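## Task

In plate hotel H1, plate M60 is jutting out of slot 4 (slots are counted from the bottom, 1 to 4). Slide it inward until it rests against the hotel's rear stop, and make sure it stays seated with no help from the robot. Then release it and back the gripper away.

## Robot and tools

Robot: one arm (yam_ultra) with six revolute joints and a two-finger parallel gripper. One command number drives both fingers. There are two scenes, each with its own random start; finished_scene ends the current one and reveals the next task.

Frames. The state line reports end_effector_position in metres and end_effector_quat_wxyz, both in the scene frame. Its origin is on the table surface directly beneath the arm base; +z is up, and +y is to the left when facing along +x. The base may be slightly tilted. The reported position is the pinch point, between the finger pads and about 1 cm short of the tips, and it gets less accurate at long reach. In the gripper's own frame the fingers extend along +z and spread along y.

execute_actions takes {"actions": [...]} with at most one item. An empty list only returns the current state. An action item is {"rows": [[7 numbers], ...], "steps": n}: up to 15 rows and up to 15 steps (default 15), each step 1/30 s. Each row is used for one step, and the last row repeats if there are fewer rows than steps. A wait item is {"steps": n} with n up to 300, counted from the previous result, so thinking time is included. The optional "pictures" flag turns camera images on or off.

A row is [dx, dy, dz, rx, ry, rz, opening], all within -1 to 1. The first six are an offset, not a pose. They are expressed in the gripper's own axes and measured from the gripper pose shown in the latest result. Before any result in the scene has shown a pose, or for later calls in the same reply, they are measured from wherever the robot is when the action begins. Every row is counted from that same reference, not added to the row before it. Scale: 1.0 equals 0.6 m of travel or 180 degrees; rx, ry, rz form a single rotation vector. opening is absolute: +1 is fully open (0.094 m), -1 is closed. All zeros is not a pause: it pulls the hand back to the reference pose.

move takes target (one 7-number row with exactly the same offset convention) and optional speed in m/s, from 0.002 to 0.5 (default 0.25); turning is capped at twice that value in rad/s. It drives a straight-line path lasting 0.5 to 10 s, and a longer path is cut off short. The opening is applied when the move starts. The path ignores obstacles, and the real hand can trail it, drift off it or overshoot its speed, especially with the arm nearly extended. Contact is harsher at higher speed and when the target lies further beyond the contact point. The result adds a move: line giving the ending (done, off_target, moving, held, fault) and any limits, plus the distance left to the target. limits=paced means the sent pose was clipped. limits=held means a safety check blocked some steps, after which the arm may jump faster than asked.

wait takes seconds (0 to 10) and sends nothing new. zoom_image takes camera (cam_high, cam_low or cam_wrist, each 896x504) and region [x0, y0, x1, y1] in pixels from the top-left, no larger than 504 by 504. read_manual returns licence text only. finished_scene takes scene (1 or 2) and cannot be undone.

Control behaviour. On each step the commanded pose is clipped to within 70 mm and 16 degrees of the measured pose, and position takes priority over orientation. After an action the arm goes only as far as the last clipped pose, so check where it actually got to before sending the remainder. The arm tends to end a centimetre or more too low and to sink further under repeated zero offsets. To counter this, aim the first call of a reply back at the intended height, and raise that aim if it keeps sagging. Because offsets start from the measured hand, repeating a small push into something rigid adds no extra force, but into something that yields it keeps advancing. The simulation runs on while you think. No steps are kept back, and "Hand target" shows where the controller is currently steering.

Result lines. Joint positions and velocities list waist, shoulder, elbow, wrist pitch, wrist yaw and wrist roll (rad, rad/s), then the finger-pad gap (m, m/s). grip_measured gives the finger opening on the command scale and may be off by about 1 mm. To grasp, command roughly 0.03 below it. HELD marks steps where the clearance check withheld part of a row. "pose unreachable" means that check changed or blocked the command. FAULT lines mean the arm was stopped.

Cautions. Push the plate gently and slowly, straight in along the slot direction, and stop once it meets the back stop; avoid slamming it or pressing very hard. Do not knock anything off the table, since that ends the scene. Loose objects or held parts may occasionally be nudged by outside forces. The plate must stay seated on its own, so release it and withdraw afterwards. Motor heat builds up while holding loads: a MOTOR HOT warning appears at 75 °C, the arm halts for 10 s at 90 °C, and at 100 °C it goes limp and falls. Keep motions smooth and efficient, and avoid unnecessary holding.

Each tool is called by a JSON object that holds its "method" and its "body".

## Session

{"method": "execute_actions", "body": {"actions": []}}

Scene clock: 0.00 s of 7200.00 s.
end_effector_position=(+0.0832, +0.4115, +0.1432) grip_measured=+1.000 end_effector_quat_wxyz=(-0.040, +0.172, +0.851, +0.494)
Joint positions: [ 1.049  0.766  0.214  0.828 -0.362  2.027  0.094]
Joint velocities: [-0.002 -0.007 -0.002 -0.037  0.007 -0.007  0.   ]
Hand target: +0.085, +0.413, +0.146; -0.034, +0.169, +0.850, +0.497

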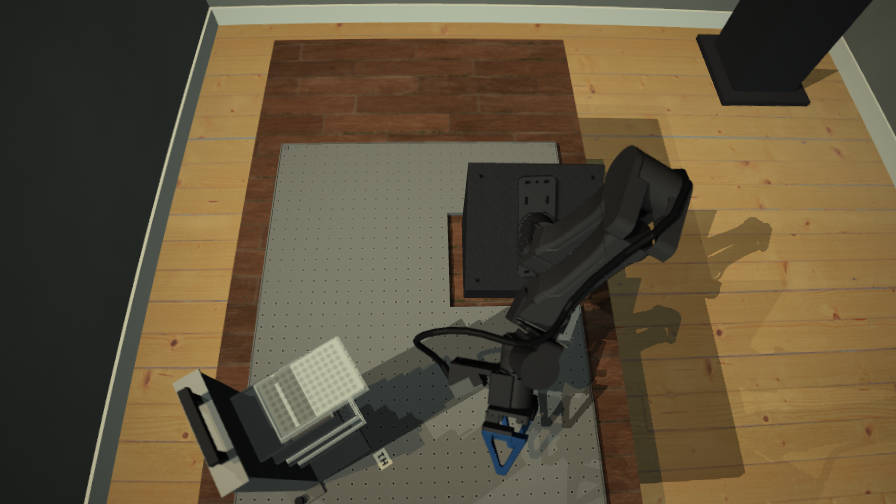

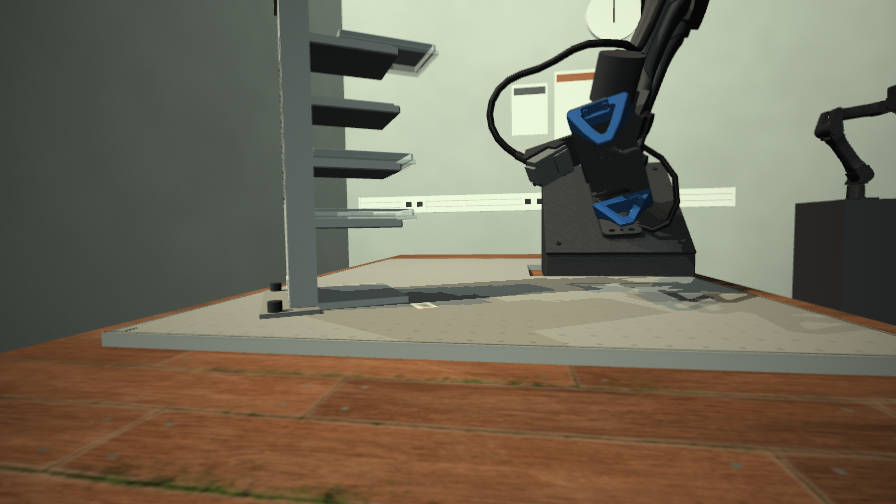

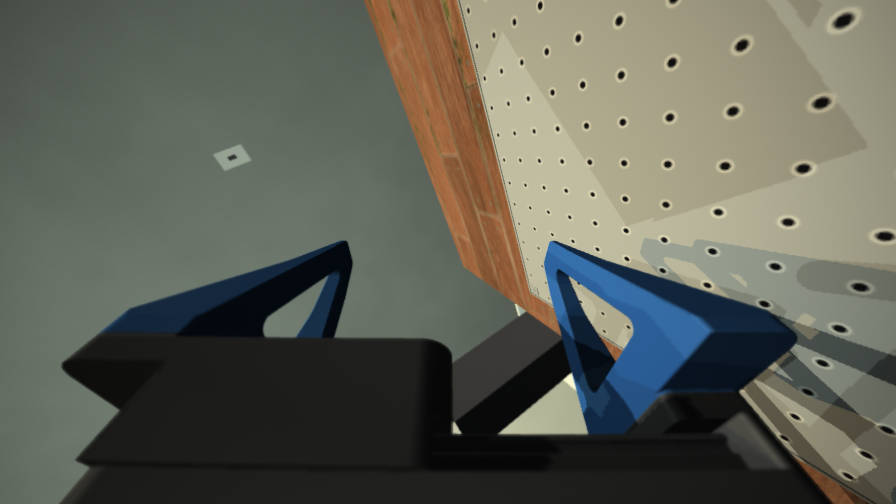

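{"method": "move", "body": {"target": [-0.258,0.173,-0.385,0.132,-0.273,-0.416,-1], "speed": 0.15}}

Scene clock: 9.07 s of 7200.00 s.
end_effector_position=(+0.2383, +0.2269, +0.3075) grip_measured=-0.997 end_effector_quat_wxyz=(+0.546, -0.196, +0.799, +0.158)
Joint positions: [-0.604  0.48   0.238  0.486 -1.17   0.929  0.   ]
Joint velocities: [ 0.007 -0.017 -0.017  0.037  0.051  0.051 -0.   ]
Hand target: +0.242, +0.219, +0.310; +0.556, -0.183, +0.796, +0.153
Off the commanded pose: 0.006 m, 2 deg.
move: done

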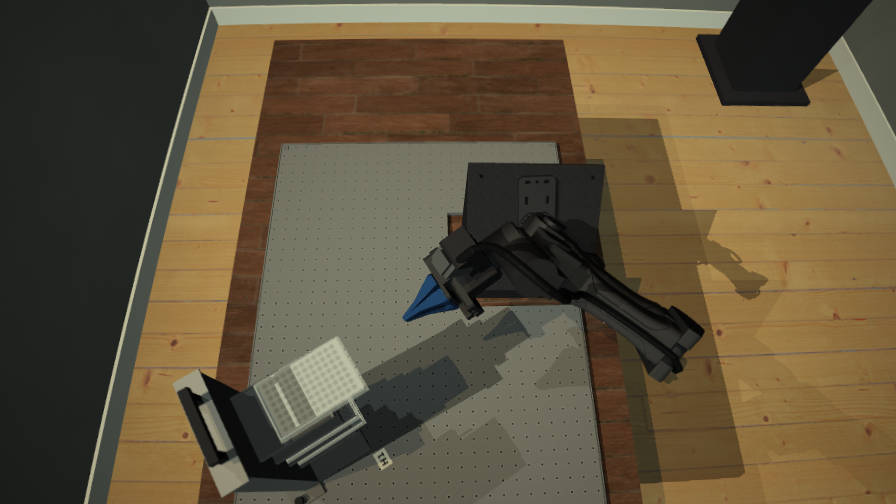

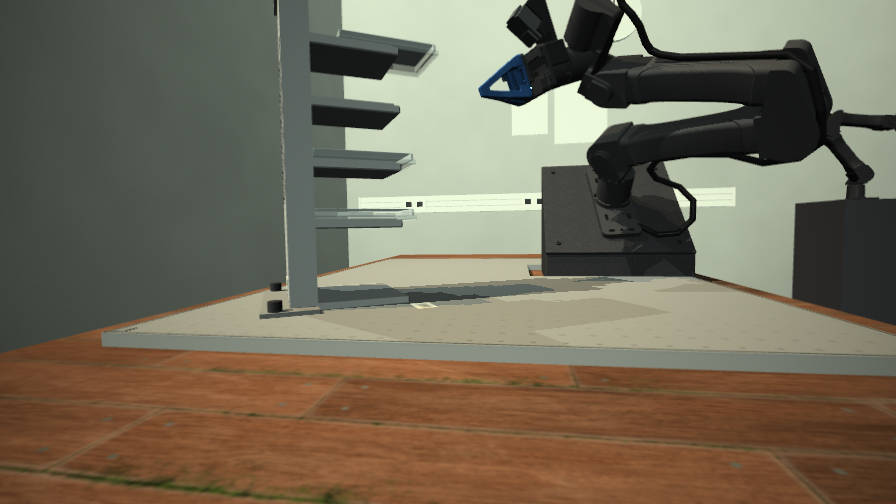

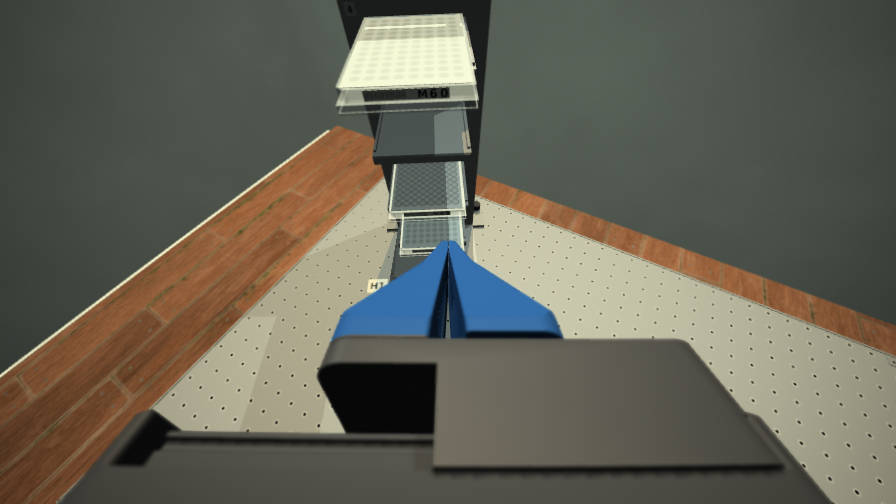

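{"method": "move", "body": {"target": [-0.087,0.05,0.093,0,0,0,-1], "speed": 0.08}}

{"method": "zoom_image", "body": {"camera": "cam_low", "region": [300,0,560,160]}}

Scene clock: 11.57 s of 7200.00 s.
end_effector_position=(+0.2822, +0.2832, +0.3293) grip_measured=-0.997 end_effector_quat_wxyz=(+0.536, -0.197, +0.805, +0.159)
Joint positions: [-0.3    0.702  0.531  0.301 -0.89   0.809  0.   ]
Joint velocities: [-0.022 -0.002  0.002 -0.051 -0.081 -0.007 -0.   ]
Hand target: +0.285, +0.286, +0.336; +0.544, -0.197, +0.801, +0.154
Off the commanded pose: 0.010 m, 1 deg.
move: done

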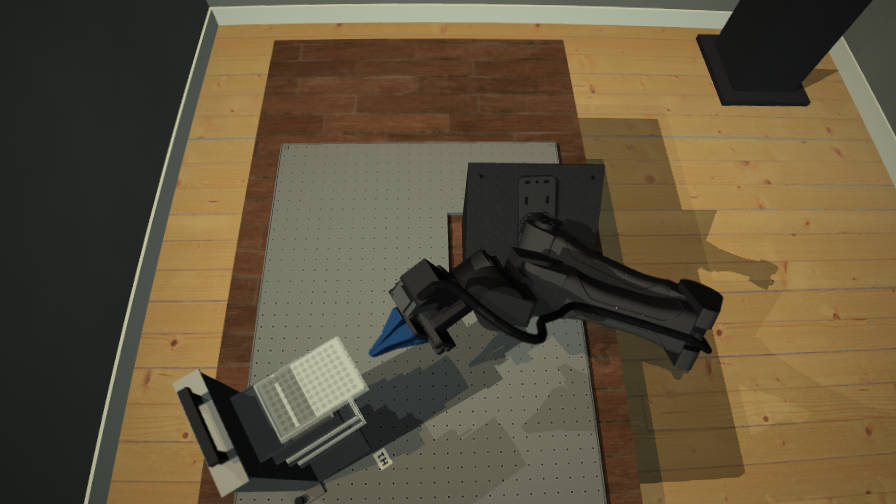

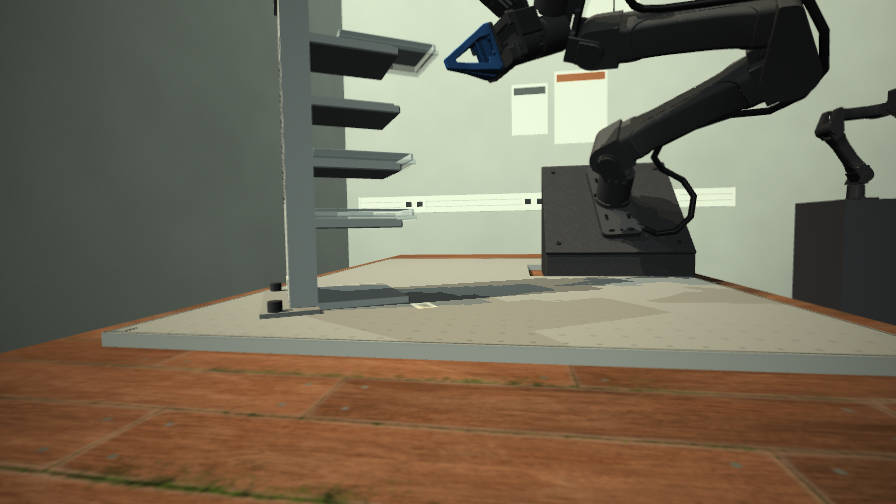

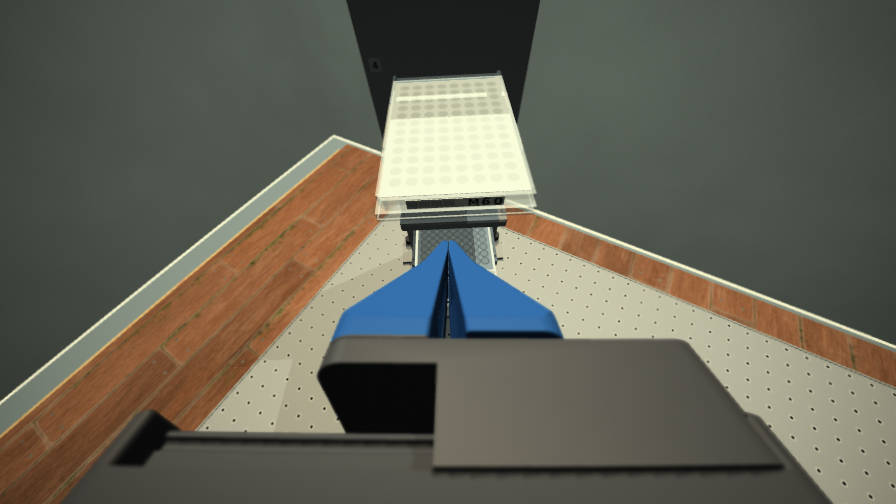

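Region (300, 0, 560, 160) of cam_low's 896x504 image, scaled by 1.938, with more detail than that image has; it fills the top 310 rows of this view, and the rest is white.

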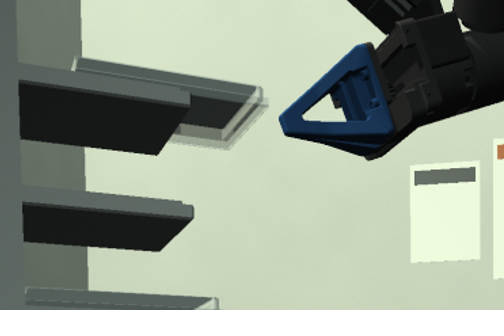

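{"method": "move", "body": {"target": [-0.07,-0.005,0.117,0,0,0,-1], "speed": 0.03}}

{"method": "zoom_image", "body": {"camera": "cam_low", "region": [300,0,560,160]}}

Scene clock: 15.33 s of 7200.00 s.
end_effector_position=(+0.3368, +0.3102, +0.3283) grip_measured=-0.997 end_effector_quat_wxyz=(+0.512, -0.187, +0.822, +0.163)
Joint positions: [-0.153  0.975  0.737  0.296 -0.78   0.781  0.   ]
Joint velocities: [-0.007  0.007 -0.012 -0.051  0.051 -0.066 -0.002]
Hand target: +0.351, +0.320, +0.341; +0.535, -0.197, +0.806, +0.157
Off the commanded pose: 0.024 m, 4 deg.
move: off_target

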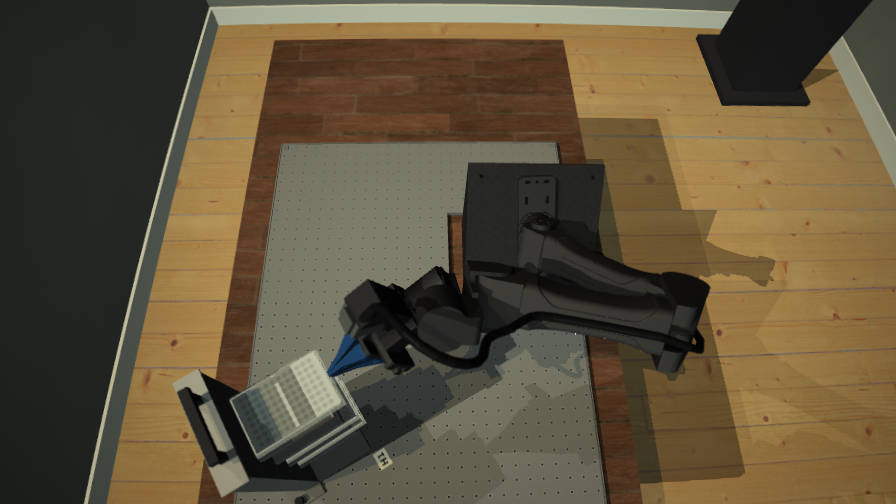

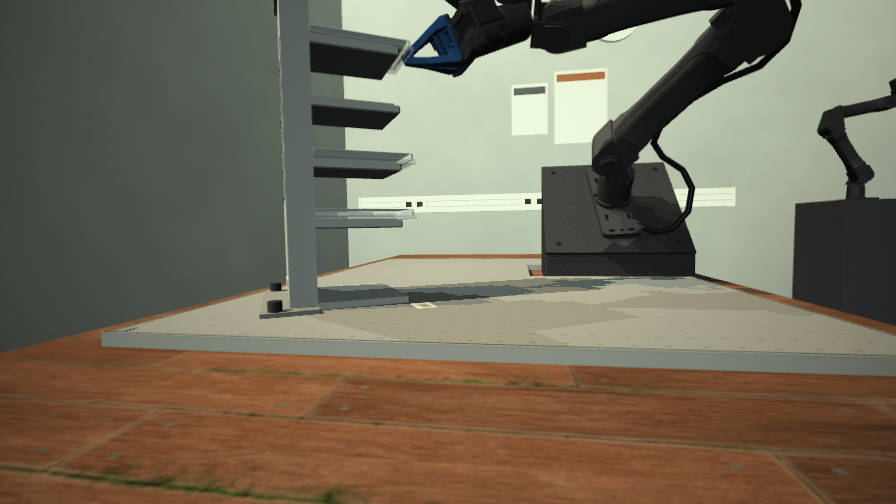

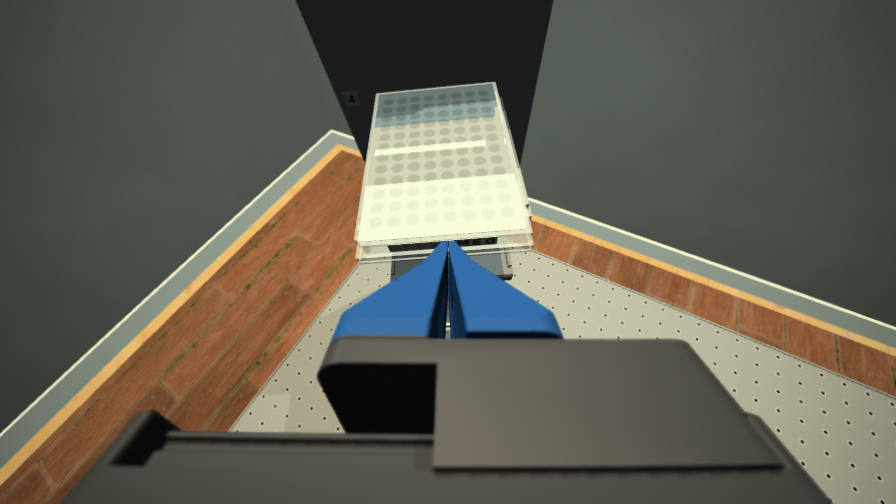

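Region (300, 0, 560, 160) of cam_low's 896x504 image, scaled by 1.938, with more detail than that image has; it fills the top 310 rows of this view, and the rest is white.

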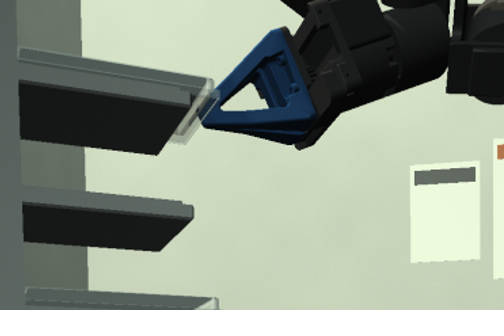

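Pushing well; one more push.

{"method": "move", "body": {"target": [-0.035,0.01,0.05,0,0,0,-1], "speed": 0.03}}

{"method": "zoom_image", "body": {"camera": "cam_low", "region": [300,0,560,160]}}

Scene clock: 17.27 s of 7200.00 s.
end_effector_position=(+0.3372, +0.3111, +0.3280) grip_measured=-0.997 end_effector_quat_wxyz=(+0.488, -0.158, +0.843, +0.159)
Joint positions: [-0.156  0.986  0.811  0.145 -0.797  0.779  0.   ]
Joint velocities: [-0.007 -0.007  0.012 -0.037  0.051 -0.022 -0.001]
Hand target: +0.359, +0.330, +0.335; +0.510, -0.186, +0.824, +0.162
Off the commanded pose: 0.036 m, 5 deg.
move: off_target

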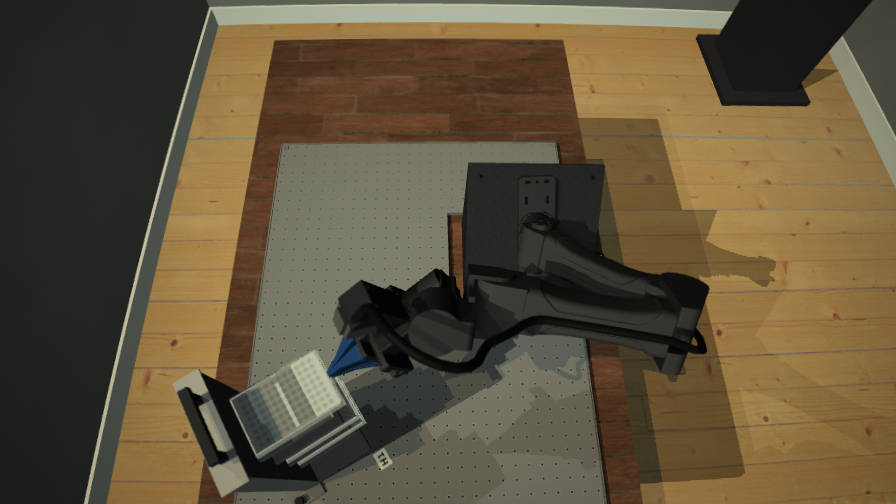

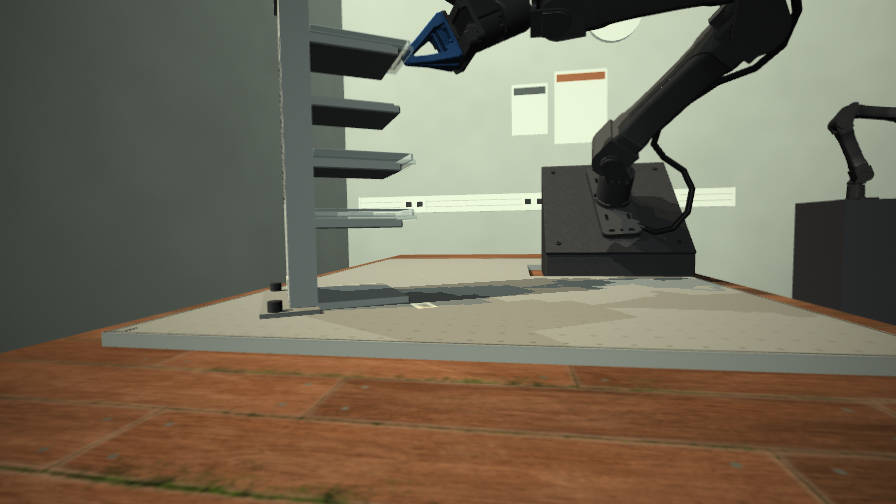

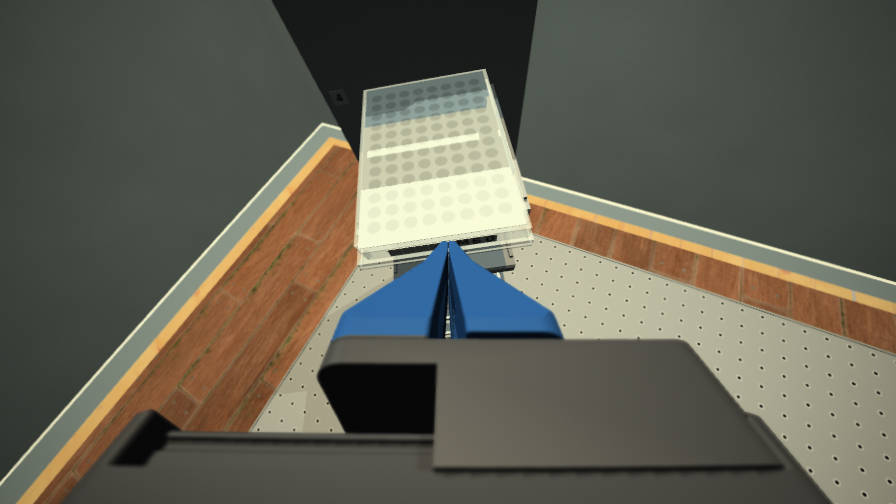

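Region (300, 0, 560, 160) of cam_low's 896x504 image, scaled by 1.938, with more detail than that image has; it fills the top 310 rows of this view, and the rest is white.

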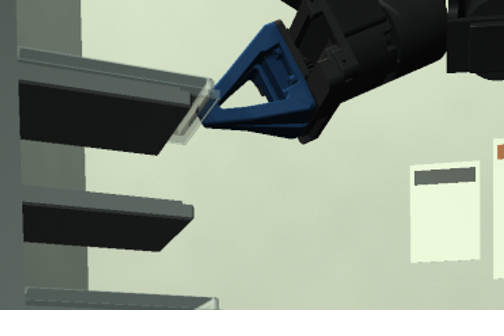

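Firm stop reached.

{"method": "move", "body": {"target": [0.03,0,-0.17,0,0,0,-1], "speed": 0.12}}

{"method": "finished_scene", "body": {"scene": 2}}

Scene clock: 20.83 s of 7200.00 s.
end_effector_position=(+0.2522, +0.2692, +0.3631) grip_measured=-0.997 end_effector_quat_wxyz=(+0.485, -0.161, +0.843, +0.170)
Joint positions: [-0.657  0.71   0.69  -0.003 -1.315  0.784  0.   ]
Joint velocities: [ 0.022 -0.002 -0.002 -0.051 -0.022  0.081 -0.001]
Hand target: +0.251, +0.265, +0.362; +0.491, -0.156, +0.841, +0.165
Off the commanded pose: 0.005 m, 1 deg.
move: done

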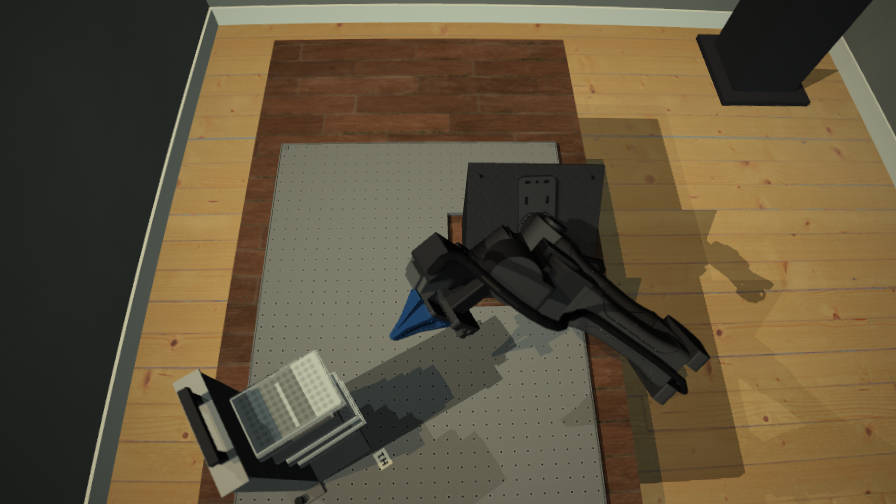

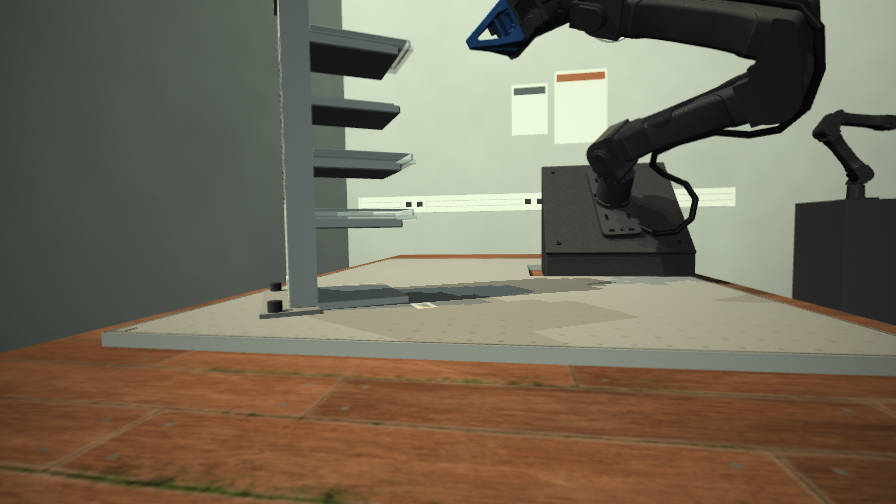

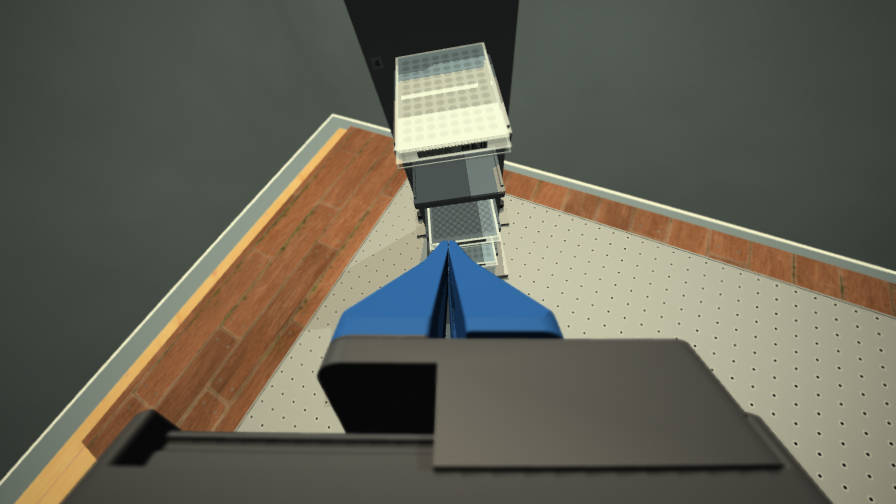

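The scene is finished: the task was done.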